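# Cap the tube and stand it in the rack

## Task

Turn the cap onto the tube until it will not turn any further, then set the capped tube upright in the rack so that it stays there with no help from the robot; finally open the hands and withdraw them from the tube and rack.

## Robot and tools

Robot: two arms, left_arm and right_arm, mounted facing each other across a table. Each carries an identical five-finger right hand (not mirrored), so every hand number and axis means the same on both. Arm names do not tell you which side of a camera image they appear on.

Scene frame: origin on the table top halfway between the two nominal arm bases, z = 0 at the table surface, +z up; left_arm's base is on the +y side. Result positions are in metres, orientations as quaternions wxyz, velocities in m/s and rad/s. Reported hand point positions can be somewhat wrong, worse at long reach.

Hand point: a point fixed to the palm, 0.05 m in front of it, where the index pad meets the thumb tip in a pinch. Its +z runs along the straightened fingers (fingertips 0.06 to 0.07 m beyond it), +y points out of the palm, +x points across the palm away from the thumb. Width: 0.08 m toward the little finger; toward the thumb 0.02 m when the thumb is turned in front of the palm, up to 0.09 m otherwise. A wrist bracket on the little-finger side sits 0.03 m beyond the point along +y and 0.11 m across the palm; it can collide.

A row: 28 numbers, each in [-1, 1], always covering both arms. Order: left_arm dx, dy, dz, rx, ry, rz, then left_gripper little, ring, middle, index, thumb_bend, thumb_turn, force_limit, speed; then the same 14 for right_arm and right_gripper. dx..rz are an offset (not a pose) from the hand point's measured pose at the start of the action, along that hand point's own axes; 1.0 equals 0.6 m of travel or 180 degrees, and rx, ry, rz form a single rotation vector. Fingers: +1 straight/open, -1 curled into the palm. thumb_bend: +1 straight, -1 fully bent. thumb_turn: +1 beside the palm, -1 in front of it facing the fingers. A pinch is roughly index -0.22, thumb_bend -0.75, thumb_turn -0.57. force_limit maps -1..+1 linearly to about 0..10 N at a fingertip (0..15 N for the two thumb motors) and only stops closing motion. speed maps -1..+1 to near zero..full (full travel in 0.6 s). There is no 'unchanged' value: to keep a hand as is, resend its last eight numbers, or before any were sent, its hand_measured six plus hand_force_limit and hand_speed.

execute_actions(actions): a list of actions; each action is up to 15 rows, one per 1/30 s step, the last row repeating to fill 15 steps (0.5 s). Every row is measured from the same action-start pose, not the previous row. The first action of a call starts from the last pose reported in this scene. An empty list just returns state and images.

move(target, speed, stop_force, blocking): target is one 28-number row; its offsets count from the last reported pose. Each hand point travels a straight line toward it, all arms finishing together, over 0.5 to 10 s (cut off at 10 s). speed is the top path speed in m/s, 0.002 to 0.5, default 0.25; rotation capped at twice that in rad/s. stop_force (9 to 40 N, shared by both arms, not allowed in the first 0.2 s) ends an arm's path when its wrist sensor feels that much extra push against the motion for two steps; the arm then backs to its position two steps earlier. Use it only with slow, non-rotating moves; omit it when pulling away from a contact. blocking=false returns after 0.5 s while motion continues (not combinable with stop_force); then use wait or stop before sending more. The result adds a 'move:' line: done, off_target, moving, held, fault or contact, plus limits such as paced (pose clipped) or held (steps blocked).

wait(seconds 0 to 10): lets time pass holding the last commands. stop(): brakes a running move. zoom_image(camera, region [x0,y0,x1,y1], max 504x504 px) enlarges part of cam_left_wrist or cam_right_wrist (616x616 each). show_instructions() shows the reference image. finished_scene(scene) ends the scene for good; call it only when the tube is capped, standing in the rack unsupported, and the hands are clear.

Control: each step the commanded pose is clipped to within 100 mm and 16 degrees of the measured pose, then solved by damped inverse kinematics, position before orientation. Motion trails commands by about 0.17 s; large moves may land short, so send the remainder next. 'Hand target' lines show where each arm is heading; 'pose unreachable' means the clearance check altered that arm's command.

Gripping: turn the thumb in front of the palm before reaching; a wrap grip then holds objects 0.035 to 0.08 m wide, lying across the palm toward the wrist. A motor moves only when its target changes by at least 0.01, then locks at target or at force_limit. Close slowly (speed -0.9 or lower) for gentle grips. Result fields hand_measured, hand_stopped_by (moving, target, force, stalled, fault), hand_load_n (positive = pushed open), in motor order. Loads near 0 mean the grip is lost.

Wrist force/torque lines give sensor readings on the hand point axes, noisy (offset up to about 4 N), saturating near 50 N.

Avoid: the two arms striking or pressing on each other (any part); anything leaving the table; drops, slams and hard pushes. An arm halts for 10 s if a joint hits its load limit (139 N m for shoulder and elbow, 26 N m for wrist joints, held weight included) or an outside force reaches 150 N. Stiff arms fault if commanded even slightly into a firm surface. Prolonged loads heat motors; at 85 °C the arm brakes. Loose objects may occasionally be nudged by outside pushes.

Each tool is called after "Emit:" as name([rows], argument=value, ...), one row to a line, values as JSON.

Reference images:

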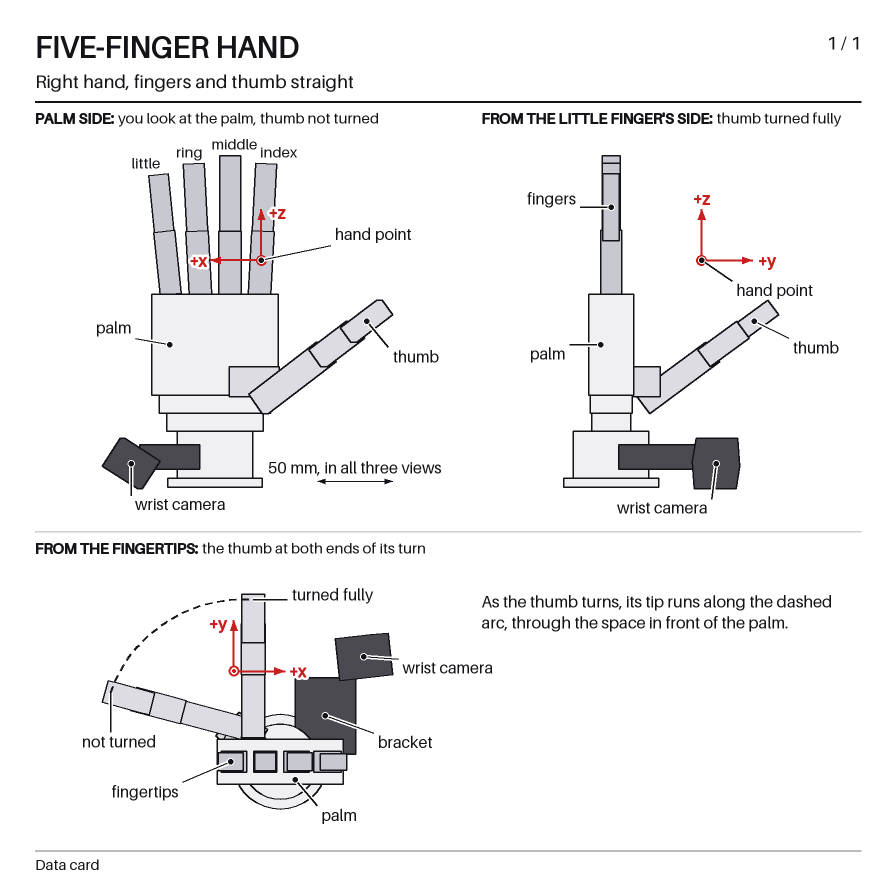

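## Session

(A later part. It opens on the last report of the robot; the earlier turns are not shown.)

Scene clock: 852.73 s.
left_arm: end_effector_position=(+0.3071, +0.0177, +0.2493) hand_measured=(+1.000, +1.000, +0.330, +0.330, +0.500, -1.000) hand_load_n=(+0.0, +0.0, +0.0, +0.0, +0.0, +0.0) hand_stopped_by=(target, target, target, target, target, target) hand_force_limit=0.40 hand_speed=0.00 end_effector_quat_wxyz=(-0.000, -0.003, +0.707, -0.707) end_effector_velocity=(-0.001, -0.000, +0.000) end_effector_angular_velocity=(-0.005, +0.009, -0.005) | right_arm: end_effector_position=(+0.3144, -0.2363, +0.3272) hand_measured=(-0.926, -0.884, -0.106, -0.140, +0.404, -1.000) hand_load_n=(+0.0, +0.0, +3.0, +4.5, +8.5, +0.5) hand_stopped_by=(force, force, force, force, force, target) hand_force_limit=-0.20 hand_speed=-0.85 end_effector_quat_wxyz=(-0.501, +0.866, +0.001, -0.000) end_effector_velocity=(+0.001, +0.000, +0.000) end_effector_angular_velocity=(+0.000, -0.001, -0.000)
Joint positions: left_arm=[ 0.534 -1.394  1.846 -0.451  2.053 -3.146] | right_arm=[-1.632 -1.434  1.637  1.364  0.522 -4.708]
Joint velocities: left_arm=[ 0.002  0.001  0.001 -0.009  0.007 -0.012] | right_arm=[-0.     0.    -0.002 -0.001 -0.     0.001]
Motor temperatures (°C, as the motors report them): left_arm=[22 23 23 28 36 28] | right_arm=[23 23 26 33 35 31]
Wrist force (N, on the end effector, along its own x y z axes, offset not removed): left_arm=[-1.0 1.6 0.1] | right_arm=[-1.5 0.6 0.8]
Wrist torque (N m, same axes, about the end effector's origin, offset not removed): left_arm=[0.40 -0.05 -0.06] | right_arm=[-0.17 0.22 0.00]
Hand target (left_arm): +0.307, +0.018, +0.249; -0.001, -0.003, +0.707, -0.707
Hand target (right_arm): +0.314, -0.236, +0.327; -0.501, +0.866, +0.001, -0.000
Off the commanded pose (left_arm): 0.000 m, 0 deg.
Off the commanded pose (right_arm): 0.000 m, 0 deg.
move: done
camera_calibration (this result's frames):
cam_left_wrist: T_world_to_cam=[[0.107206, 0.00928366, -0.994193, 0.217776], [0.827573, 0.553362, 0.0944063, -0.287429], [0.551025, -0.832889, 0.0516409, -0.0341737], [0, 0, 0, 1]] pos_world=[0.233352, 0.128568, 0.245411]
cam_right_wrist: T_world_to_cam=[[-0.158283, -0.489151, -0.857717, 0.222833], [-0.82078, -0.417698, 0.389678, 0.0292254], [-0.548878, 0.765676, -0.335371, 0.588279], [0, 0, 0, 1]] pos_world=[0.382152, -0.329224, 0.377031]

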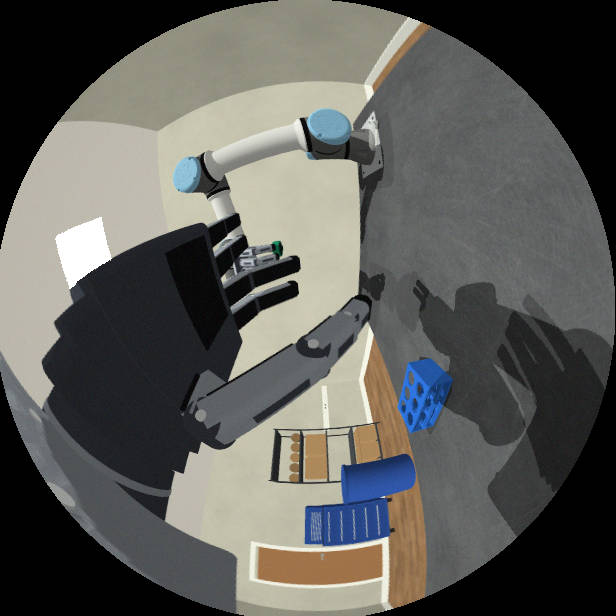

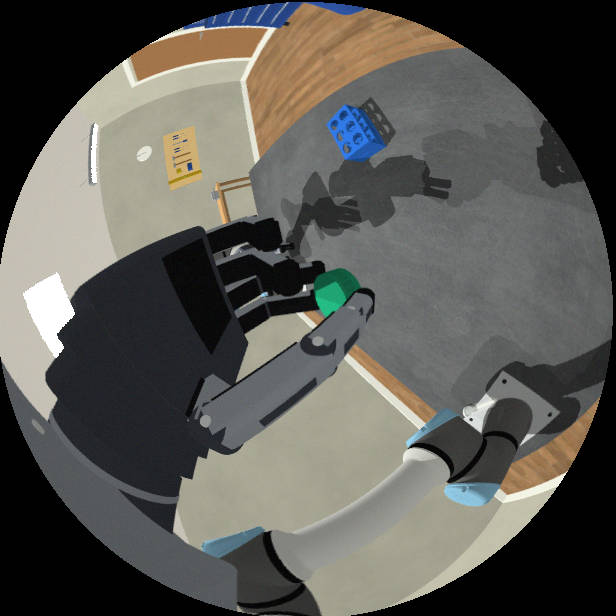

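Emit:
move(target=[0.3,0,0,-0.167,0,0,1,1,0.33,0.33,0.5,-1,0.4,0,0.2,0.358,-0.62,0,0.289,0.167,-1,-1,-0.42,-0.42,0.2,-1,-0.2,-0.85])

Emit:
move(target=[0.245,-0.127,0.654,0,0.1,0.058,1,1,0.33,0.33,0.5,-1,0.4,0,0,0,0,0,0,0,-1,-1,-0.42,-0.42,0.2,-1,-0.2,-0.85])

Scene clock: 869.30 s.
left_arm: end_effector_position=(+0.1271, +0.0170, +0.2500) hand_measured=(+1.000, +1.000, +0.330, +0.330, +0.500, -1.000) hand_load_n=(+0.0, +0.0, +0.0, +0.0, +0.0, +0.0) hand_stopped_by=(target, target, target, target, target, target) hand_force_limit=0.40 hand_speed=0.00 end_effector_quat_wxyz=(+0.001, +0.003, -0.866, +0.499) end_effector_velocity=(-0.000, -0.000, +0.000) end_effector_angular_velocity=(+0.001, +0.001, +0.001) | right_arm: end_effector_position=(+0.4353, -0.6654, +0.3267) hand_measured=(-0.926, -0.884, -0.106, -0.140, +0.404, -1.000) hand_load_n=(+0.0, +0.0, +3.0, +4.5, +8.5, +0.5) hand_stopped_by=(force, force, force, force, force, target) hand_force_limit=-0.20 hand_speed=-0.85 end_effector_quat_wxyz=(+0.433, -0.750, +0.433, -0.250) end_effector_velocity=(+0.000, -0.001, -0.000) end_effector_angular_velocity=(+0.002, +0.004, -0.005)
Joint positions: left_arm=[ 0.061 -1.461  1.644  0.343  1.581 -3.142] | right_arm=[-2.684 -1.44   1.645  1.367  0.523 -4.714]
Joint velocities: left_arm=[-0.     0.001 -0.002  0.002 -0.    -0.001] | right_arm=[ 0.     0.002 -0.003 -0.003  0.002  0.01 ]
Motor temperatures (°C, as the motors report them): left_arm=[22 23 23 28 36 28] | right_arm=[23 23 26 33 35 31]
Wrist force (N, on the end effector, along its own x y z axes, offset not removed): left_arm=[-2.9 1.1 -1.5] | right_arm=[-0.5 -2.8 0.4]
Wrist torque (N m, same axes, about the end effector's origin, offset not removed): left_arm=[0.46 0.30 -0.28] | right_arm=[-0.37 0.13 -0.11]
Hand target (left_arm): +0.127, +0.017, +0.250; -0.001, -0.003, +0.866, -0.499
Hand target (right_arm): +0.435, -0.665, +0.327; -0.433, +0.750, -0.433, +0.250
Off the commanded pose (left_arm): 0.000 m, 0 deg.
Off the commanded pose (right_arm): 0.001 m, 0 deg.
move: done
camera_calibration (this result's frames):
cam_left_wrist: T_world_to_cam=[[0.105744, 0.505671, -0.856221, 0.195025], [0.829096, 0.43056, 0.356676, -0.201744], [0.549015, -0.747607, -0.373721, 0.169563], [0, 0, 0, 1]] pos_world=[0.05355, 0.115011, 0.302311]
cam_right_wrist: T_world_to_cam=[[-0.504058, -0.107525, -0.85695, 0.435881], [-0.771082, 0.50298, 0.39044, 0.540057], [0.389046, 0.857583, -0.336442, 0.636246], [0, 0, 0, 1]] pos_world=[0.388609, -0.770403, 0.376729]

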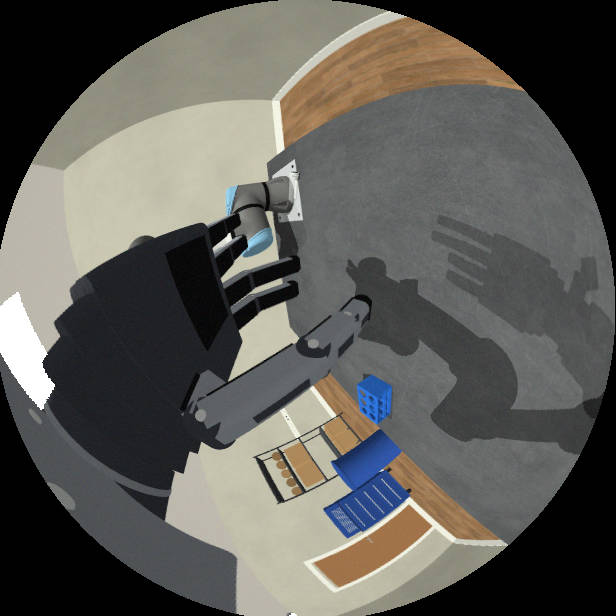

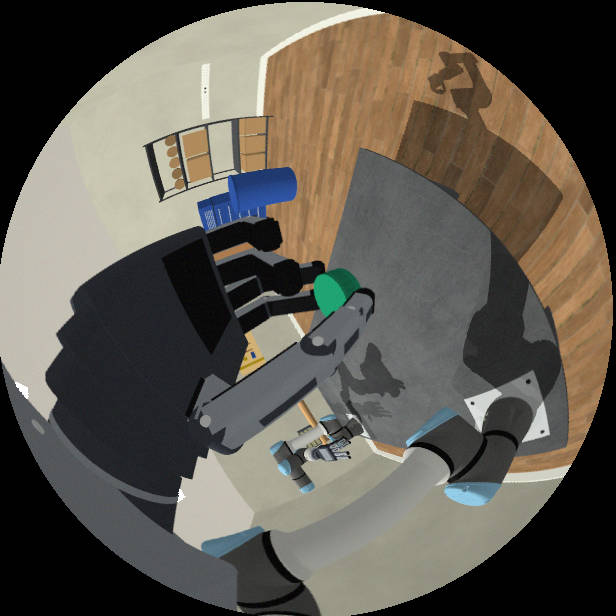

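Scene clock: 871.80 s.
left_arm: end_effector_position=(-0.0191, -0.3597, +0.1190) hand_measured=(+1.000, +1.000, +0.330, +0.330, +0.500, -1.000) hand_load_n=(+0.0, +0.0, +0.0, +0.0, +0.0, +0.0) hand_stopped_by=(target, target, target, target, target, target) hand_force_limit=0.40 hand_speed=0.00 end_effector_quat_wxyz=(-0.087, +0.151, +0.843, -0.510) end_effector_velocity=(-0.001, -0.002, +0.001) end_effector_angular_velocity=(-0.007, -0.001, +0.001) | right_arm: end_effector_position=(+0.4353, -0.6654, +0.3267) hand_measured=(-0.926, -0.884, -0.106, -0.140, +0.404, -1.000) hand_load_n=(+0.0, +0.0, +3.0, +4.5, +8.5, +0.5) hand_stopped_by=(force, force, force, force, force, target) hand_force_limit=-0.20 hand_speed=-0.85 end_effector_quat_wxyz=(+0.433, -0.750, +0.433, -0.250) end_effector_velocity=(+0.000, -0.000, +0.000) end_effector_angular_velocity=(-0.002, -0.001, +0.000)
Joint positions: left_arm=[-0.052 -0.283  0.039  0.742  1.789 -3.016] | right_arm=[-2.684 -1.44   1.645  1.367  0.523 -4.714]
Joint velocities: left_arm=[-0.001  0.023 -0.049  0.019 -0.003  0.   ] | right_arm=[-0.    -0.    -0.001 -0.001 -0.001 -0.   ]
Motor temperatures (°C, as the motors report them): left_arm=[22 23 23 28 36 28] | right_arm=[23 23 26 33 35 31]
Wrist force (N, on the end effector, along its own x y z axes, offset not removed): left_arm=[-3.9 2.2 -2.7] | right_arm=[-1.6 -2.7 -0.4]
Wrist torque (N m, same axes, about the end effector's origin, offset not removed): left_arm=[0.77 0.59 -0.04] | right_arm=[-0.26 0.36 -0.16]
Hand target (left_arm): -0.019, -0.360, +0.119; -0.087, +0.151, +0.842, -0.510
Hand target (right_arm): +0.435, -0.665, +0.327; -0.433, +0.750, -0.433, +0.250
Off the commanded pose (left_arm): 0.002 m, 2 deg.
Off the commanded pose (right_arm): 0.000 m, 0 deg.
elbow stopped short (left arm): the move would have taken joint 3 (elbow) straighter than the controller allows; a more bent joint 3 avoids this.
move: done
camera_calibration (this result's frames):
cam_left_wrist: T_world_to_cam=[[0.272739, 0.400813, -0.874622, 0.256487], [0.927815, 0.130907, 0.349317, 0.0233028], [0.254504, -0.906759, -0.336177, -0.148104], [0, 0, 0, 1]] pos_world=[-0.0538816, -0.240148, 0.1664]
cam_right_wrist: T_world_to_cam=[[-0.504074, -0.107498, -0.856944, 0.435895], [-0.771076, 0.502967, 0.39047, 0.540045], [0.38904, 0.857594, -0.336422, 0.636249], [0, 0, 0, 1]] pos_world=[0.388613, -0.77041, 0.376715]

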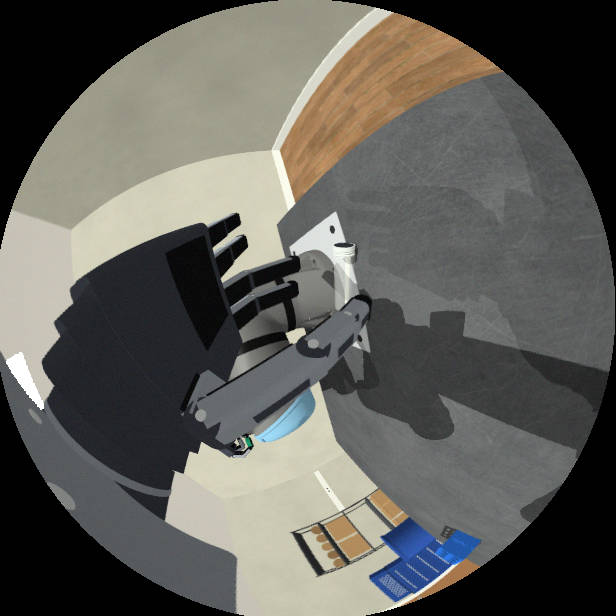

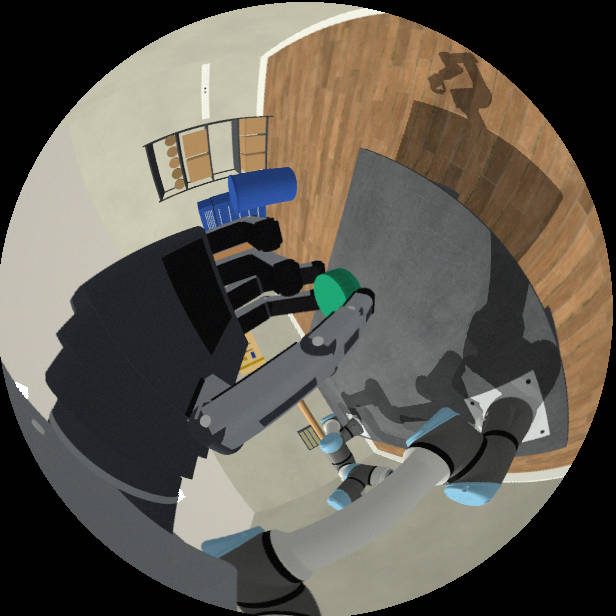

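Emit:
move(target=[-0.035,0.07,0.085,0.075,0,0,0.6,0.6,0.6,-0.5,1,1,0,0,0,0,0,0,0,0,-1,-1,-0.42,-0.42,0.2,-1,-0.2,-0.85], speed=0.06)

Scene clock: 886.13 s.
left_arm: end_effector_position=(-0.0077, -0.3910, +0.0587) hand_measured=(+0.600, +0.600, +0.600, -0.500, +1.000, +1.000) hand_load_n=(+0.0, +0.0, +0.0, +0.0, +0.0, +0.0) hand_stopped_by=(target, target, target, target, target, target) hand_force_limit=0.00 hand_speed=0.00 end_effector_quat_wxyz=(-0.104, +0.140, +0.777, -0.605) end_effector_velocity=(+0.000, -0.001, -0.002) end_effector_angular_velocity=(-0.008, +0.003, +0.001) | right_arm: end_effector_position=(+0.4353, -0.6654, +0.3267) hand_measured=(-0.926, -0.884, -0.106, -0.140, +0.404, -1.000) hand_load_n=(+0.0, +0.0, +3.0, +4.5, +8.5, +0.5) hand_stopped_by=(force, force, force, force, force, target) hand_force_limit=-0.20 hand_speed=-0.85 end_effector_quat_wxyz=(+0.433, -0.750, +0.433, -0.250) end_effector_velocity=(+0.000, -0.000, +0.000) end_effector_angular_velocity=(-0.000, -0.001, -0.000)
Joint positions: left_arm=[-0.02  -0.45   0.636  0.073  1.843 -3.063] | right_arm=[-2.684 -1.44   1.645  1.367  0.523 -4.714]
Joint velocities: left_arm=[ 0.001  0.001  0.009 -0.018  0.001 -0.002] | right_arm=[-0. -0. -0. -0. -0.  0.]
Motor temperatures (°C, as the motors report them): left_arm=[22 23 23 28 36 28] | right_arm=[23 23 26 33 35 31]
Wrist force (N, on the end effector, along its own x y z axes, offset not removed): left_arm=[1.8 3.3 -1.2] | right_arm=[-1.9 -2.5 1.4]
Wrist torque (N m, same axes, about the end effector's origin, offset not removed): left_arm=[0.77 -0.25 0.00] | right_arm=[-0.39 0.33 -0.06]
Hand target (left_arm): -0.008, -0.391, +0.058; -0.104, +0.140, +0.777, -0.605
Hand target (right_arm): +0.435, -0.665, +0.327; -0.433, +0.750, -0.433, +0.250
Off the commanded pose (left_arm): 0.000 m, 0 deg.
Off the commanded pose (right_arm): 0.000 m, 0 deg.
move: done
camera_calibration (this result's frames):
cam_left_wrist: T_world_to_cam=[[0.198936, 0.196935, -0.960021, 0.137846], [0.951931, 0.193992, 0.237055, 0.069362], [0.232921, -0.961033, -0.148876, -0.232067], [0, 0, 0, 1]] pos_world=[-0.0393971, -0.263626, 0.0813432]
cam_right_wrist: T_world_to_cam=[[-0.504058, -0.107525, -0.85695, 0.435881], [-0.771083, 0.50298, 0.39044, 0.540057], [0.389046, 0.857584, -0.336442, 0.636246], [0, 0, 0, 1]] pos_world=[0.388609, -0.770403, 0.376729]

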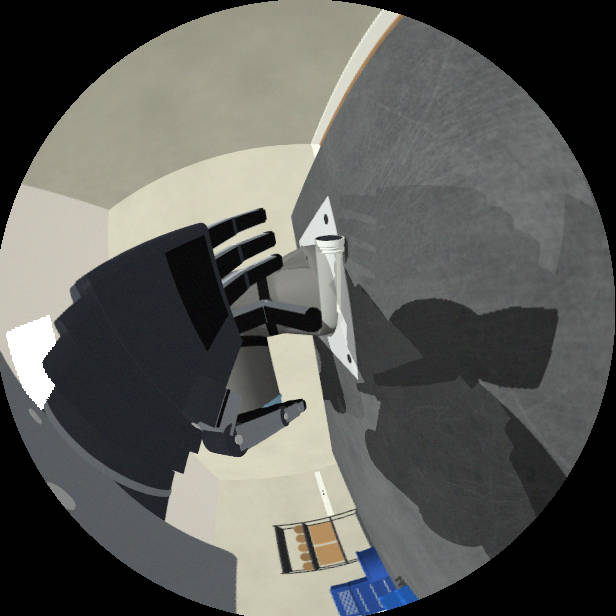

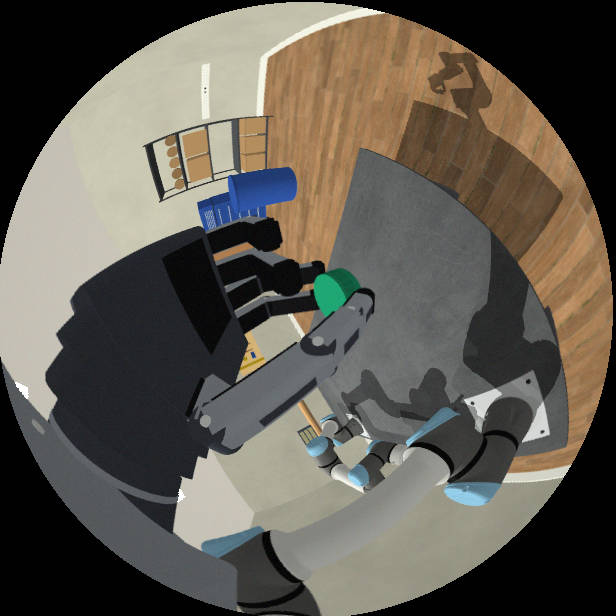

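Emit:
move(target=[0,-0.014,0.054,0,0,0,0.45,0.45,0.45,0.45,1,1,0,0,0,0,0,0,0,0,-1,-1,-0.42,-0.42,0.2,-1,-0.2,-0.85], speed=0.04, stop_force=10)

Emit:
move(target=[0,0.063,0.016,0,0,0,0.45,0.45,0.45,0.45,1,1,0,0,0,0,0,0,0,0,-1,-1,-0.42,-0.42,0.2,-1,-0.2,-0.85], speed=0.03, stop_force=10)

Emit:
move(target=[0,0,0,0,0,0,0.1,0.1,0.1,0.1,1,1,0,-0.85,0,0,0,0,0,0,-1,-1,-0.42,-0.42,0.2,-1,-0.2,-0.85])

Scene clock: 902.97 s.
left_arm: end_effector_position=(-0.0191, -0.4221, +0.0587) hand_measured=(+0.450, +0.450, +0.450, +0.450, +1.000, +1.000) hand_load_n=(+0.0, +0.0, +0.0, +0.0, +0.0, +0.0) hand_stopped_by=(target, target, target, target, target, target) hand_force_limit=0.00 hand_speed=0.00 end_effector_quat_wxyz=(-0.104, +0.140, +0.777, -0.605) end_effector_velocity=(-0.001, -0.003, +0.001) end_effector_angular_velocity=(+0.004, +0.001, -0.004) | right_arm: end_effector_position=(+0.4353, -0.6654, +0.3267) hand_measured=(-0.926, -0.884, -0.106, -0.140, +0.404, -1.000) hand_load_n=(+0.0, +0.0, +3.0, +4.5, +8.5, +0.5) hand_stopped_by=(force, force, force, force, force, target) hand_force_limit=-0.20 hand_speed=-0.85 end_effector_quat_wxyz=(+0.433, -0.750, +0.433, -0.250) end_effector_velocity=(+0.000, +0.000, +0.000) end_effector_angular_velocity=(+0.001, -0.000, +0.000)
Joint positions: left_arm=[-0.032 -0.299  0.332  0.225  1.831 -3.067] | right_arm=[-2.684 -1.44   1.645  1.367  0.523 -4.714]
Joint velocities: left_arm=[ 0.     0.028 -0.062  0.037  0.004  0.   ] | right_arm=[ 0.     0.    -0.     0.001 -0.    -0.   ]
Motor temperatures (°C, as the motors report them): left_arm=[22 23 23 28 36 28] | right_arm=[23 23 26 33 35 31]
Wrist force (N, on the end effector, along its own x y z axes, offset not removed): left_arm=[0.3 0.6 -1.2] | right_arm=[0.4 -0.1 -2.1]
Wrist torque (N m, same axes, about the end effector's origin, offset not removed): left_arm=[0.38 -0.13 0.02] | right_arm=[0.11 -0.02 0.23]
Hand target (left_arm): -0.019, -0.422, +0.059; -0.104, +0.140, +0.777, -0.605
Hand target (right_arm): +0.435, -0.665, +0.327; -0.433, +0.750, -0.433, +0.250
Off the commanded pose (left_arm): 0.000 m, 0 deg.
Off the commanded pose (right_arm): 0.000 m, 0 deg.
move: done
camera_calibration (this result's frames):
cam_left_wrist: T_world_to_cam=[[0.198596, 0.196365, -0.960209, 0.146072], [0.951878, 0.194696, 0.236689, 0.086561], [0.233426, -0.961007, -0.14825, -0.259322], [0, 0, 0, 1]] pos_world=[-0.0508724, -0.294747, 0.0813269]
cam_right_wrist: T_world_to_cam=[[-0.504074, -0.107498, -0.856944, 0.435895], [-0.771075, 0.502967, 0.39047, 0.540045], [0.38904, 0.857594, -0.336422, 0.636249], [0, 0, 0, 1]] pos_world=[0.388613, -0.77041, 0.376715]

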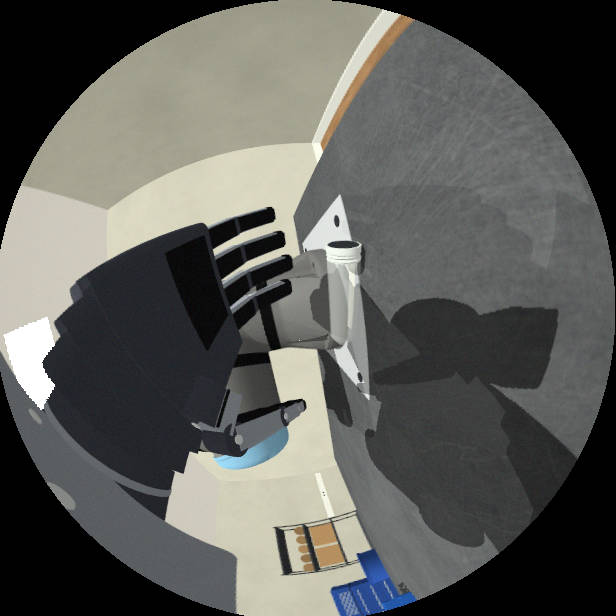

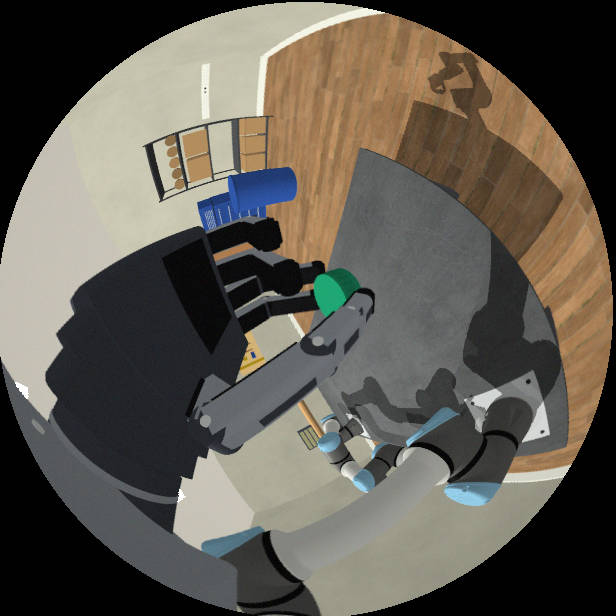

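Scene clock: 904.60 s.
left_arm: end_effector_position=(-0.0188, -0.4222, +0.0199) hand_measured=(+0.450, +0.450, +0.450, +0.450, +1.000, +1.000) hand_load_n=(+0.0, +0.0, +0.0, +0.0, +0.0, +0.0) hand_stopped_by=(target, target, target, target, target, target) hand_force_limit=0.00 hand_speed=0.00 end_effector_quat_wxyz=(-0.104, +0.140, +0.777, -0.605) end_effector_velocity=(-0.000, -0.001, -0.001) end_effector_angular_velocity=(-0.002, -0.000, +0.001) | right_arm: end_effector_position=(+0.4353, -0.6654, +0.3267) hand_measured=(-0.926, -0.884, -0.106, -0.140, +0.404, -1.000) hand_load_n=(+0.0, +0.0, +3.0, +4.5, +8.5, +0.5) hand_stopped_by=(force, force, force, force, force, target) hand_force_limit=-0.20 hand_speed=-0.85 end_effector_quat_wxyz=(+0.433, -0.750, +0.433, -0.250) end_effector_velocity=(+0.000, -0.000, +0.000) end_effector_angular_velocity=(-0.002, -0.003, +0.001)
Joint positions: left_arm=[-0.032 -0.279  0.391  0.146  1.831 -3.066] | right_arm=[-2.684 -1.44   1.645  1.367  0.523 -4.714]
Joint velocities: left_arm=[-0.001  0.001  0.001 -0.004 -0.001  0.   ] | right_arm=[ 0.    -0.     0.    -0.002 -0.002 -0.001]
Motor temperatures (°C, as the motors report them): left_arm=[22 23 23 28 36 28] | right_arm=[23 23 26 33 35 31]
Wrist force (N, on the end effector, along its own x y z axes, offset not removed): left_arm=[-4.0 0.0 0.8] | right_arm=[-1.4 -0.3 1.8]
Wrist torque (N m, same axes, about the end effector's origin, offset not removed): left_arm=[0.28 0.46 -0.43] | right_arm=[-0.09 0.10 0.08]
Hand target (left_arm): -0.019, -0.422, +0.020; -0.104, +0.140, +0.777, -0.605
Hand target (right_arm): +0.435, -0.665, +0.327; -0.433, +0.750, -0.433, +0.250
Off the commanded pose (left_arm): 0.000 m, 0 deg.
Off the commanded pose (right_arm): 0.000 m, 0 deg.
move: done
camera_calibration (this result's frames):
cam_left_wrist: T_world_to_cam=[[0.19861, 0.196372, -0.960204, 0.108737], [0.95188, 0.194674, 0.236701, 0.095466], [0.233408, -0.96101, -0.148258, -0.265237], [0, 0, 0, 1]] pos_world=[-0.0505601, -0.294833, 0.0424893]
cam_right_wrist: T_world_to_cam=[[-0.504074, -0.107498, -0.856944, 0.435895], [-0.771075, 0.502967, 0.39047, 0.540045], [0.38904, 0.857594, -0.336422, 0.636249], [0, 0, 0, 1]] pos_world=[0.388613, -0.77041, 0.376715]

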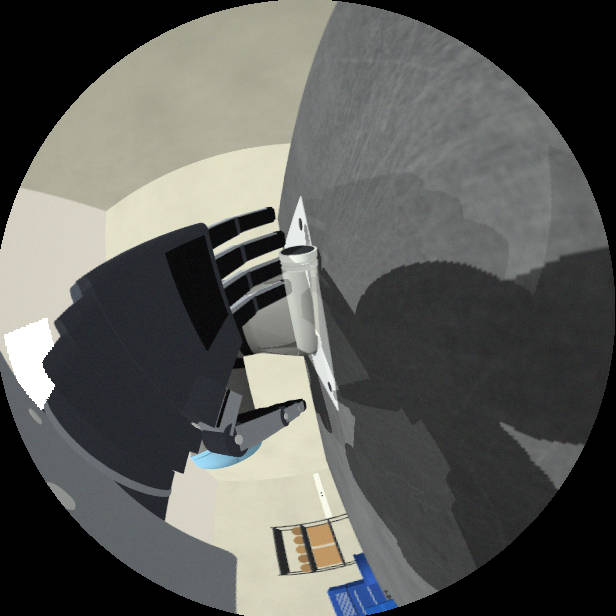

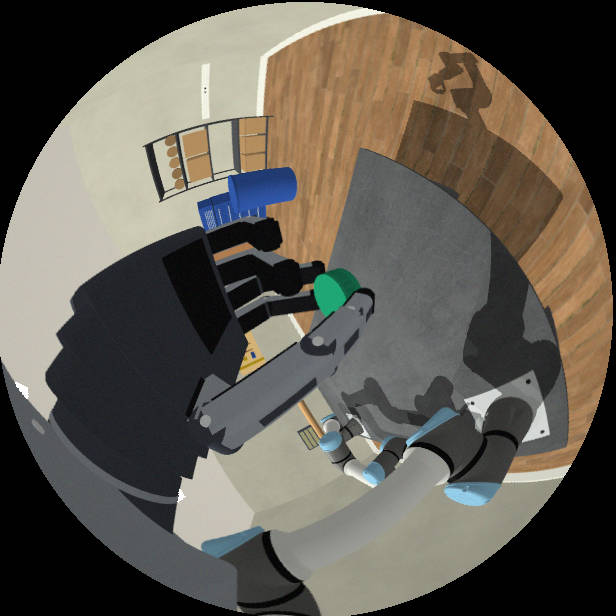

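Scene clock: 906.27 s.
left_arm: end_effector_position=(-0.0188, -0.4222, +0.0198) hand_measured=(+0.100, +0.100, +0.100, +0.100, +1.000, +1.000) hand_load_n=(+0.0, +0.0, +0.0, +0.0, +0.0, +0.0) hand_stopped_by=(target, target, target, target, target, target) hand_force_limit=0.00 hand_speed=-0.85 end_effector_quat_wxyz=(-0.104, +0.140, +0.777, -0.605) end_effector_velocity=(+0.001, +0.000, -0.000) end_effector_angular_velocity=(+0.001, -0.000, +0.001) | right_arm: end_effector_position=(+0.4353, -0.6654, +0.3267) hand_measured=(-0.926, -0.884, -0.106, -0.140, +0.404, -1.000) hand_load_n=(+0.0, +0.0, +3.0, +4.5, +8.5, +0.5) hand_stopped_by=(force, force, force, force, force, target) hand_force_limit=-0.20 hand_speed=-0.85 end_effector_quat_wxyz=(+0.433, -0.750, +0.433, -0.250) end_effector_velocity=(-0.000, +0.000, -0.000) end_effector_angular_velocity=(+0.002, +0.001, -0.000)
Joint positions: left_arm=[-0.032 -0.279  0.391  0.146  1.831 -3.066] | right_arm=[-2.684 -1.44   1.645  1.367  0.523 -4.714]
Joint velocities: left_arm=[ 0.001  0.     0.     0.001 -0.     0.   ] | right_arm=[-0.     0.001  0.001  0.    -0.     0.001]
Motor temperatures (°C, as the motors report them): left_arm=[22 23 23 28 36 28] | right_arm=[23 23 26 33 35 31]
Wrist force (N, on the end effector, along its own x y z axes, offset not removed): left_arm=[-2.3 1.7 -0.2] | right_arm=[0.1 -2.4 -1.4]
Wrist torque (N m, same axes, about the end effector's origin, offset not removed): left_arm=[0.28 0.24 -0.29] | right_arm=[-0.19 -0.12 -0.06]
Hand target (left_arm): -0.019, -0.422, +0.020; -0.104, +0.140, +0.777, -0.605
Hand target (right_arm): +0.435, -0.665, +0.327; -0.433, +0.750, -0.433, +0.250
Off the commanded pose (left_arm): 0.000 m, 0 deg.
Off the commanded pose (right_arm): 0.000 m, 0 deg.
move: done
camera_calibration (this result's frames):
cam_left_wrist: T_world_to_cam=[[0.198618, 0.196469, -0.960183, 0.108703], [0.951878, 0.194649, 0.236729, 0.0954664], [0.233409, -0.960995, -0.148354, -0.265218], [0, 0, 0, 1]] pos_world=[-0.0505584, -0.294812, 0.0424287]
cam_right_wrist: T_world_to_cam=[[-0.504074, -0.107498, -0.856944, 0.435895], [-0.771075, 0.502967, 0.39047, 0.540045], [0.38904, 0.857594, -0.336422, 0.636249], [0, 0, 0, 1]] pos_world=[0.388613, -0.77041, 0.376715]

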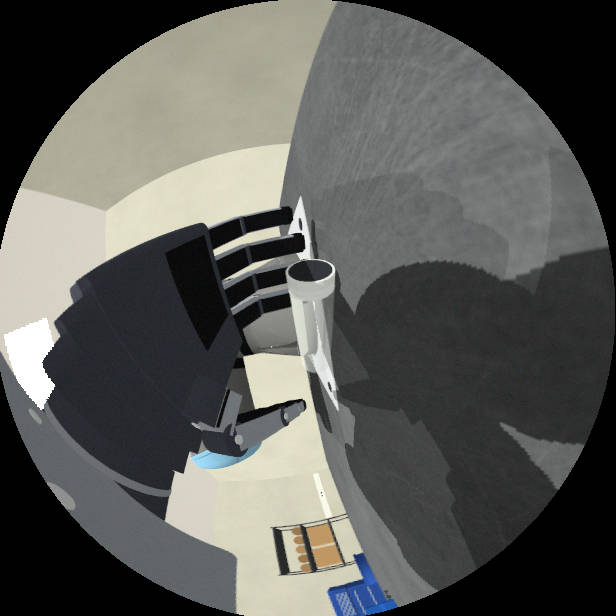

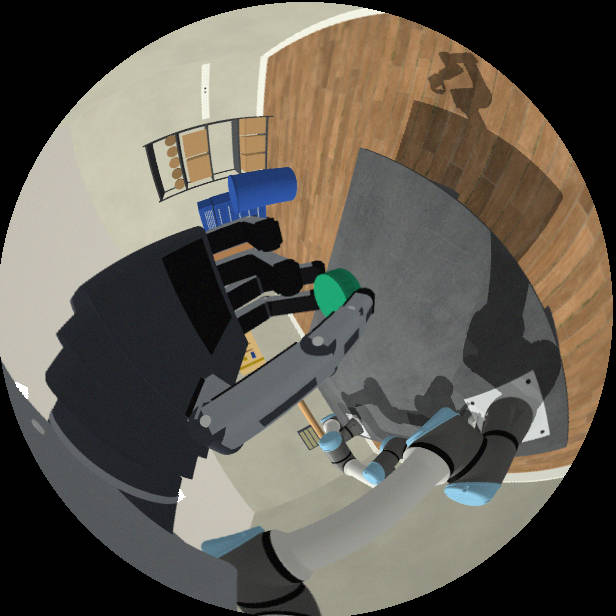

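Works. Slide toward tube middle, then drag back.

Emit:
move(target=[-0.05,0,0,0,0,0,1,1,0.2,0.2,1,1,0,0,0,0,0,0,0,0,-1,-1,-0.42,-0.42,0.2,-1,-0.2,-0.85], speed=0.015, stop_force=10)

Emit:
move(target=[-0.02,0.038,-0.15,0,0,0,1,1,0.2,0.2,1,1,0,0,0,0,0,0,0,0,-1,-1,-0.42,-0.42,0.2,-1,-0.2,-0.85], speed=0.025)

Scene clock: 917.00 s.
left_arm: end_effector_position=(+0.0092, -0.4323, +0.0200) hand_measured=(+1.000, +1.000, +0.200, +0.200, +1.000, +1.000) hand_load_n=(+0.0, +0.0, +0.0, +0.0, +0.0, +0.0) hand_stopped_by=(target, target, target, target, target, target) hand_force_limit=0.00 hand_speed=0.00 end_effector_quat_wxyz=(-0.104, +0.140, +0.777, -0.605) end_effector_velocity=(+0.002, -0.001, +0.000) end_effector_angular_velocity=(+0.002, -0.000, -0.001) | right_arm: end_effector_position=(+0.4353, -0.6654, +0.3267) hand_measured=(-0.926, -0.884, -0.106, -0.140, +0.404, -1.000) hand_load_n=(+0.0, +0.0, +3.0, +4.5, +8.5, +0.5) hand_stopped_by=(force, force, force, force, force, target) hand_force_limit=-0.20 hand_speed=-0.85 end_effector_quat_wxyz=(+0.433, -0.750, +0.433, -0.250) end_effector_velocity=(-0.000, +0.000, -0.000) end_effector_angular_velocity=(+0.001, +0.001, -0.000)
Joint positions: left_arm=[ 0.005 -0.163  0.151  0.271  1.866 -3.057] | right_arm=[-2.684 -1.44   1.645  1.367  0.523 -4.714]
Joint velocities: left_arm=[ 0.002  0.033 -0.069  0.039  0.003  0.001] | right_arm=[ 0.    -0.     0.001 -0.     0.     0.   ]
Motor temperatures (°C, as the motors report them): left_arm=[22 23 23 28 36 28] | right_arm=[23 23 26 33 35 31]
Wrist force (N, on the end effector, along its own x y z axes, offset not removed): left_arm=[-2.8 -0.7 -3.8] | right_arm=[-3.8 1.9 -1.0]
Wrist torque (N m, same axes, about the end effector's origin, offset not removed): left_arm=[0.43 0.41 -0.22] | right_arm=[0.42 0.59 -0.07]
Hand target (left_arm): +0.009, -0.432, +0.020; -0.104, +0.140, +0.777, -0.605
Hand target (right_arm): +0.435, -0.665, +0.327; -0.433, +0.750, -0.433, +0.250
Off the commanded pose (left_arm): 0.000 m, 0 deg.
Off the commanded pose (right_arm): 0.000 m, 0 deg.
move: done
camera_calibration (this result's frames):
cam_left_wrist: T_world_to_cam=[[0.198514, 0.195806, -0.96034, 0.105055], [0.951835, 0.195092, 0.236534, 0.0708982], [0.233669, -0.961041, -0.147647, -0.281447], [0, 0, 0, 1]] pos_world=[-0.0225728, -0.304884, 0.0425635]
cam_right_wrist: T_world_to_cam=[[-0.504074, -0.107498, -0.856944, 0.435896], [-0.771075, 0.502967, 0.39047, 0.540045], [0.38904, 0.857594, -0.336422, 0.636248], [0, 0, 0, 1]] pos_world=[0.388613, -0.77041, 0.376715]

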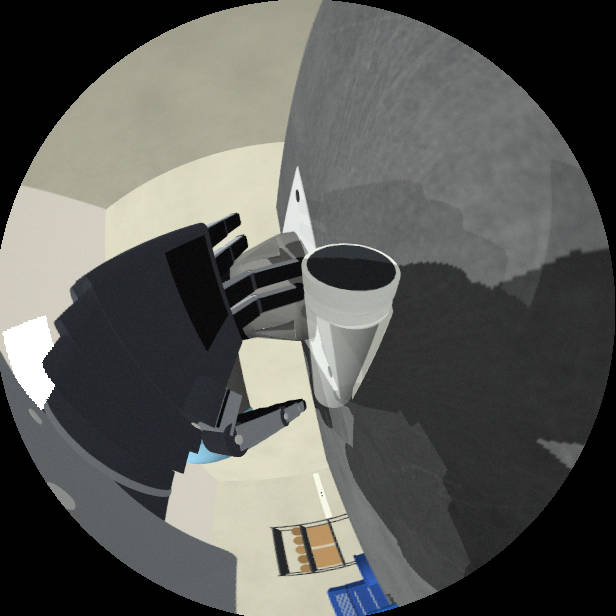

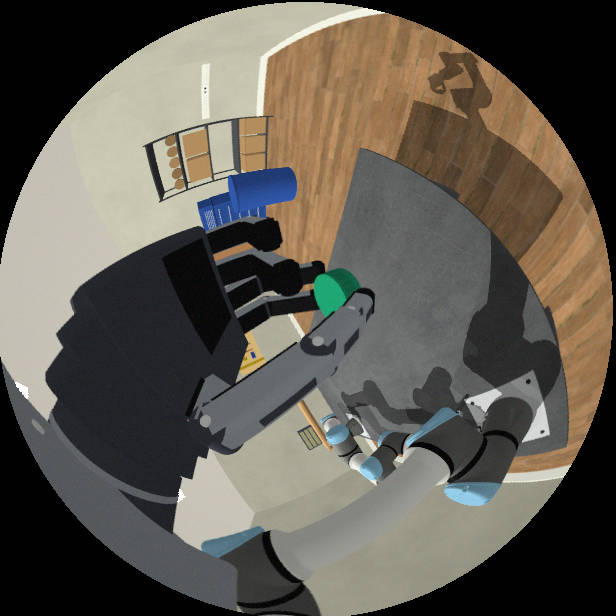

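Scene clock: 921.03 s.
left_arm: end_effector_position=(+0.0523, -0.3494, +0.0202) hand_measured=(+1.000, +1.000, +0.200, +0.200, +1.000, +1.000) hand_load_n=(+0.0, +0.0, +0.0, +0.0, +0.0, +0.0) hand_stopped_by=(target, target, target, target, target, target) hand_force_limit=0.00 hand_speed=0.00 end_effector_quat_wxyz=(-0.104, +0.140, +0.777, -0.605) end_effector_velocity=(+0.001, +0.002, -0.000) end_effector_angular_velocity=(-0.001, -0.000, +0.000) | right_arm: end_effector_position=(+0.4353, -0.6654, +0.3267) hand_measured=(-0.926, -0.884, -0.106, -0.140, +0.404, -1.000) hand_load_n=(+0.0, +0.0, +3.0, +4.5, +8.5, +0.5) hand_stopped_by=(force, force, force, force, force, target) hand_force_limit=-0.20 hand_speed=-0.85 end_effector_quat_wxyz=(+0.433, -0.750, +0.433, -0.250) end_effector_velocity=(-0.000, +0.000, +0.000) end_effector_angular_velocity=(+0.002, +0.000, +0.000)
Joint positions: left_arm=[ 0.06  -0.52   0.879 -0.094  1.92  -3.042] | right_arm=[-2.684 -1.44   1.645  1.367  0.523 -4.714]
Joint velocities: left_arm=[ 0.001 -0.005  0.011 -0.006  0.001  0.   ] | right_arm=[ 0.    -0.     0.001  0.002 -0.001 -0.   ]
Motor temperatures (°C, as the motors report them): left_arm=[22 23 23 28 36 28] | right_arm=[23 23 26 33 35 31]
Wrist force (N, on the end effector, along its own x y z axes, offset not removed): left_arm=[-4.5 0.6 -0.7] | right_arm=[-2.8 2.5 0.0]
Wrist torque (N m, same axes, about the end effector's origin, offset not removed): left_arm=[0.22 0.61 -0.31] | right_arm=[0.50 0.49 0.03]
Hand target (left_arm): +0.052, -0.349, +0.020; -0.104, +0.140, +0.777, -0.605
Hand target (right_arm): +0.435, -0.665, +0.327; -0.433, +0.750, -0.433, +0.250
Off the commanded pose (left_arm): 0.000 m, 0 deg.
Off the commanded pose (right_arm): 0.000 m, 0 deg.
move: done
camera_calibration (this result's frames):
cam_left_wrist: T_world_to_cam=[[0.198557, 0.195862, -0.960319, 0.0804674], [0.95183, 0.195059, 0.236585, 0.0137095], [0.233657, -0.961036, -0.147697, -0.211844], [0, 0, 0, 1]] pos_world=[0.0204724, -0.222025, 0.042742]
cam_right_wrist: T_world_to_cam=[[-0.504074, -0.107498, -0.856944, 0.435896], [-0.771075, 0.502967, 0.39047, 0.540045], [0.38904, 0.857594, -0.336422, 0.636248], [0, 0, 0, 1]] pos_world=[0.388613, -0.77041, 0.376715]

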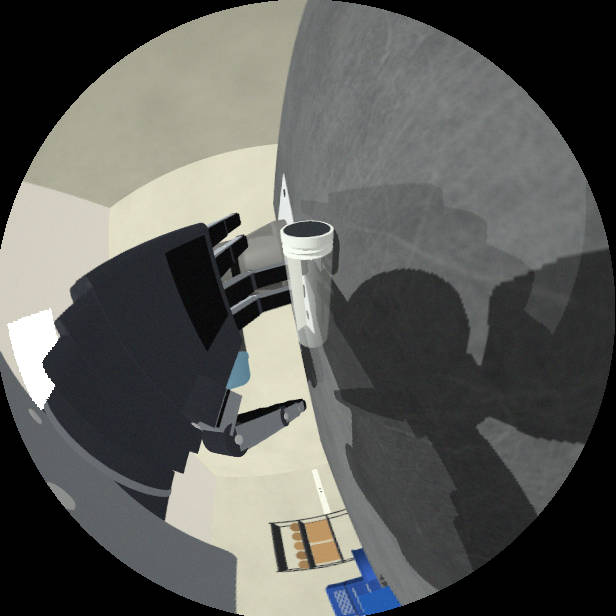

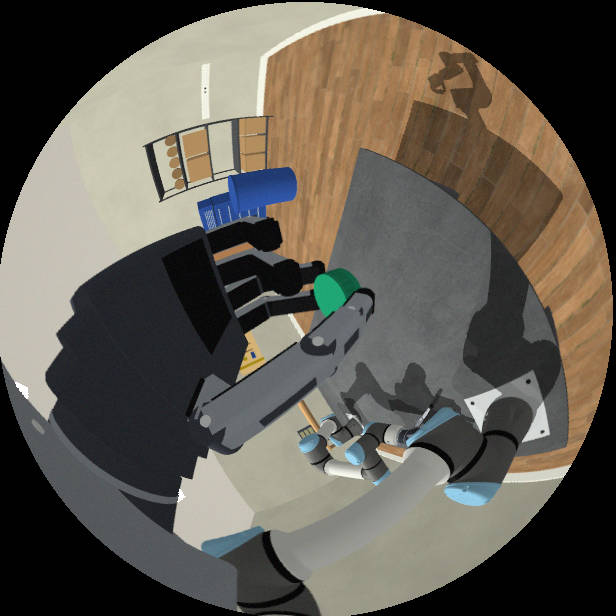

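Emit:
move(target=[0.025,0.005,-0.067,-0.087,0.03,0.008,1,1,0.25,0.25,0.5,1,0,0,0,0,0,0,0,0,-1,-1,-0.42,-0.42,0.2,-1,-0.2,-0.85], speed=0.04)

Emit:
move(target=[0,0,0,0,0,0,1,1,0.25,0.25,0.5,-1,0.4,0,0,0,0,0,0,0,-1,-1,-0.42,-0.42,0.2,-1,-0.2,-0.85])

Scene clock: 935.17 s.
left_arm: end_effector_position=(+0.0517, -0.3071, +0.0270) hand_measured=(+1.000, +1.000, +0.250, +0.250, +0.500, +1.000) hand_load_n=(+0.0, +0.0, +0.0, +0.0, +0.0, +0.0) hand_stopped_by=(target, target, target, target, target, target) hand_force_limit=0.00 hand_speed=0.00 end_effector_quat_wxyz=(-0.113, +0.190, +0.844, -0.488) end_effector_velocity=(-0.000, +0.002, -0.000) end_effector_angular_velocity=(+0.014, -0.005, -0.006) | right_arm: end_effector_position=(+0.4353, -0.6654, +0.3267) hand_measured=(-0.926, -0.884, -0.106, -0.140, +0.404, -1.000) hand_load_n=(+0.0, +0.0, +3.0, +4.5, +8.5, +0.5) hand_stopped_by=(force, force, force, force, force, target) hand_force_limit=-0.20 hand_speed=-0.85 end_effector_quat_wxyz=(+0.433, -0.750, +0.433, -0.250) end_effector_velocity=(+0.000, -0.000, +0.000) end_effector_angular_velocity=(+0.001, +0.000, -0.000)
Joint positions: left_arm=[ 0.067 -0.469  0.641  0.399  1.972 -2.901] | right_arm=[-2.684 -1.44   1.645  1.367  0.523 -4.714]
Joint velocities: left_arm=[-0.     0.007 -0.018  0.028  0.002  0.008] | right_arm=[ 0.     0.    -0.001  0.    -0.     0.001]
Motor temperatures (°C, as the motors report them): left_arm=[22 23 23 28 36 28] | right_arm=[23 23 26 33 35 31]
Wrist force (N, on the end effector, along its own x y z axes, offset not removed): left_arm=[-4.4 3.4 0.0] | right_arm=[-0.3 -0.5 -0.4]
Wrist torque (N m, same axes, about the end effector's origin, offset not removed): left_arm=[0.59 0.53 -0.24] | right_arm=[-0.12 -0.12 0.06]
Hand target (left_arm): +0.052, -0.307, +0.027; -0.113, +0.190, +0.844, -0.488
Hand target (right_arm): +0.435, -0.665, +0.327; -0.433, +0.750, -0.433, +0.250
Off the commanded pose (left_arm): 0.000 m, 0 deg.
Off the commanded pose (right_arm): 0.000 m, 0 deg.
move: done
camera_calibration (this result's frames):
cam_left_wrist: T_world_to_cam=[[0.314021, 0.405728, -0.858356, 0.134524], [0.934254, 0.0288788, 0.355437, -0.0489896], [0.168999, -0.913537, -0.369984, -0.14613], [0, 0, 0, 1]] pos_world=[0.028221, -0.18666, 0.078817]
cam_right_wrist: T_world_to_cam=[[-0.504074, -0.107498, -0.856944, 0.435896], [-0.771075, 0.502967, 0.39047, 0.540045], [0.38904, 0.857595, -0.336421, 0.636248], [0, 0, 0, 1]] pos_world=[0.388613, -0.77041, 0.376715]

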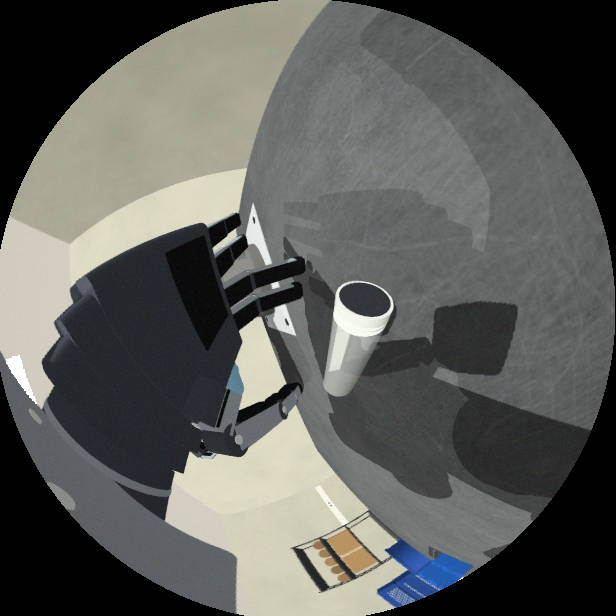

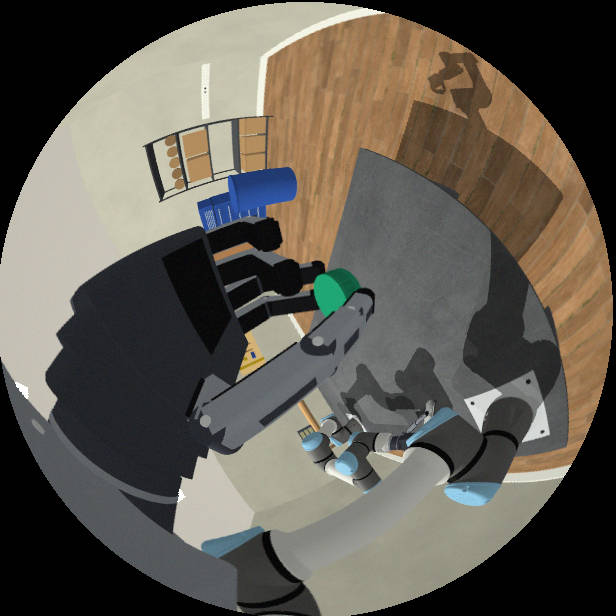

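Scene clock: 936.83 s.
left_arm: end_effector_position=(+0.0518, -0.3071, +0.0270) hand_measured=(+1.000, +1.000, +0.250, +0.250, +0.500, -1.000) hand_load_n=(+0.0, +0.0, +0.0, +0.0, +0.0, +0.0) hand_stopped_by=(target, target, target, target, target, target) hand_force_limit=0.40 hand_speed=0.00 end_effector_quat_wxyz=(-0.113, +0.190, +0.844, -0.488) end_effector_velocity=(+0.002, +0.000, -0.000) end_effector_angular_velocity=(+0.000, -0.000, +0.002) | right_arm: end_effector_position=(+0.4353, -0.6654, +0.3267) hand_measured=(-0.926, -0.884, -0.106, -0.140, +0.404, -1.000) hand_load_n=(+0.0, +0.0, +3.0, +4.5, +8.5, +0.5) hand_stopped_by=(force, force, force, force, force, target) hand_force_limit=-0.20 hand_speed=-0.85 end_effector_quat_wxyz=(+0.433, -0.750, +0.433, -0.250) end_effector_velocity=(+0.000, +0.000, +0.000) end_effector_angular_velocity=(+0.001, +0.000, -0.000)
Joint positions: left_arm=[ 0.067 -0.469  0.641  0.399  1.972 -2.901] | right_arm=[-2.684 -1.44   1.645  1.367  0.523 -4.714]
Joint velocities: left_arm=[ 0.002 -0.     0.001 -0.    -0.    -0.   ] | right_arm=[ 0.    -0.    -0.     0.    -0.     0.001]
Motor temperatures (°C, as the motors report them): left_arm=[22 23 23 28 36 28] | right_arm=[23 23 26 33 35 31]
Wrist force (N, on the end effector, along its own x y z axes, offset not removed): left_arm=[-1.3 2.1 2.6] | right_arm=[0.2 -0.8 -0.2]
Wrist torque (N m, same axes, about the end effector's origin, offset not removed): left_arm=[0.29 0.01 -0.02] | right_arm=[-0.09 -0.04 0.04]
Hand target (left_arm): +0.052, -0.307, +0.027; -0.113, +0.190, +0.844, -0.488
Hand target (right_arm): +0.435, -0.665, +0.327; -0.433, +0.750, -0.433, +0.250
Off the commanded pose (left_arm): 0.000 m, 0 deg.
Off the commanded pose (right_arm): 0.000 m, 0 deg.
move: done
camera_calibration (this result's frames):
cam_left_wrist: T_world_to_cam=[[0.314017, 0.405724, -0.85836, 0.134523], [0.934254, 0.028888, 0.355436, -0.0489916], [0.169005, -0.913539, -0.369977, -0.146133], [0, 0, 0, 1]] pos_world=[0.0282253, -0.186662, 0.0788168]
cam_right_wrist: T_world_to_cam=[[-0.504074, -0.107498, -0.856944, 0.435896], [-0.771075, 0.502967, 0.39047, 0.540045], [0.38904, 0.857595, -0.336421, 0.636248], [0, 0, 0, 1]] pos_world=[0.388613, -0.77041, 0.376715]

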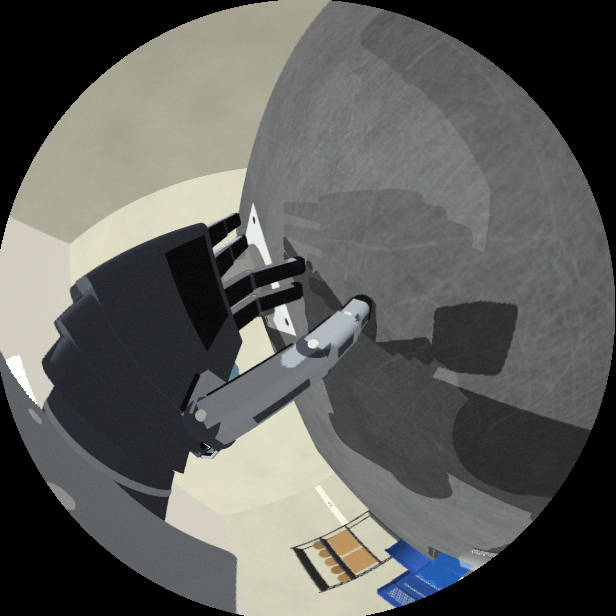

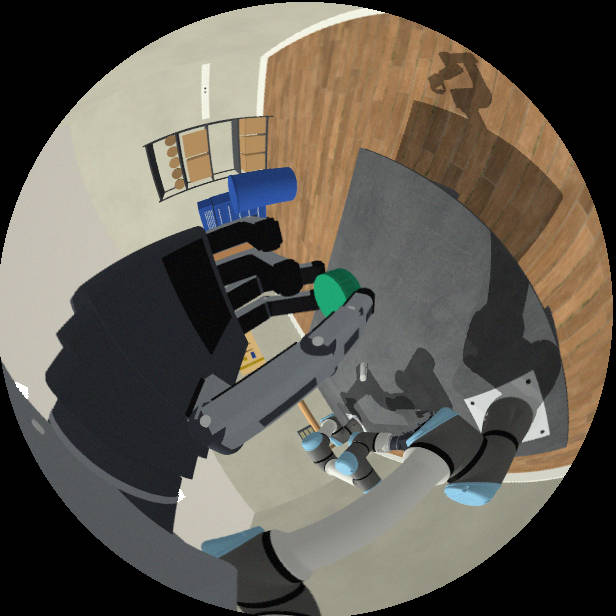

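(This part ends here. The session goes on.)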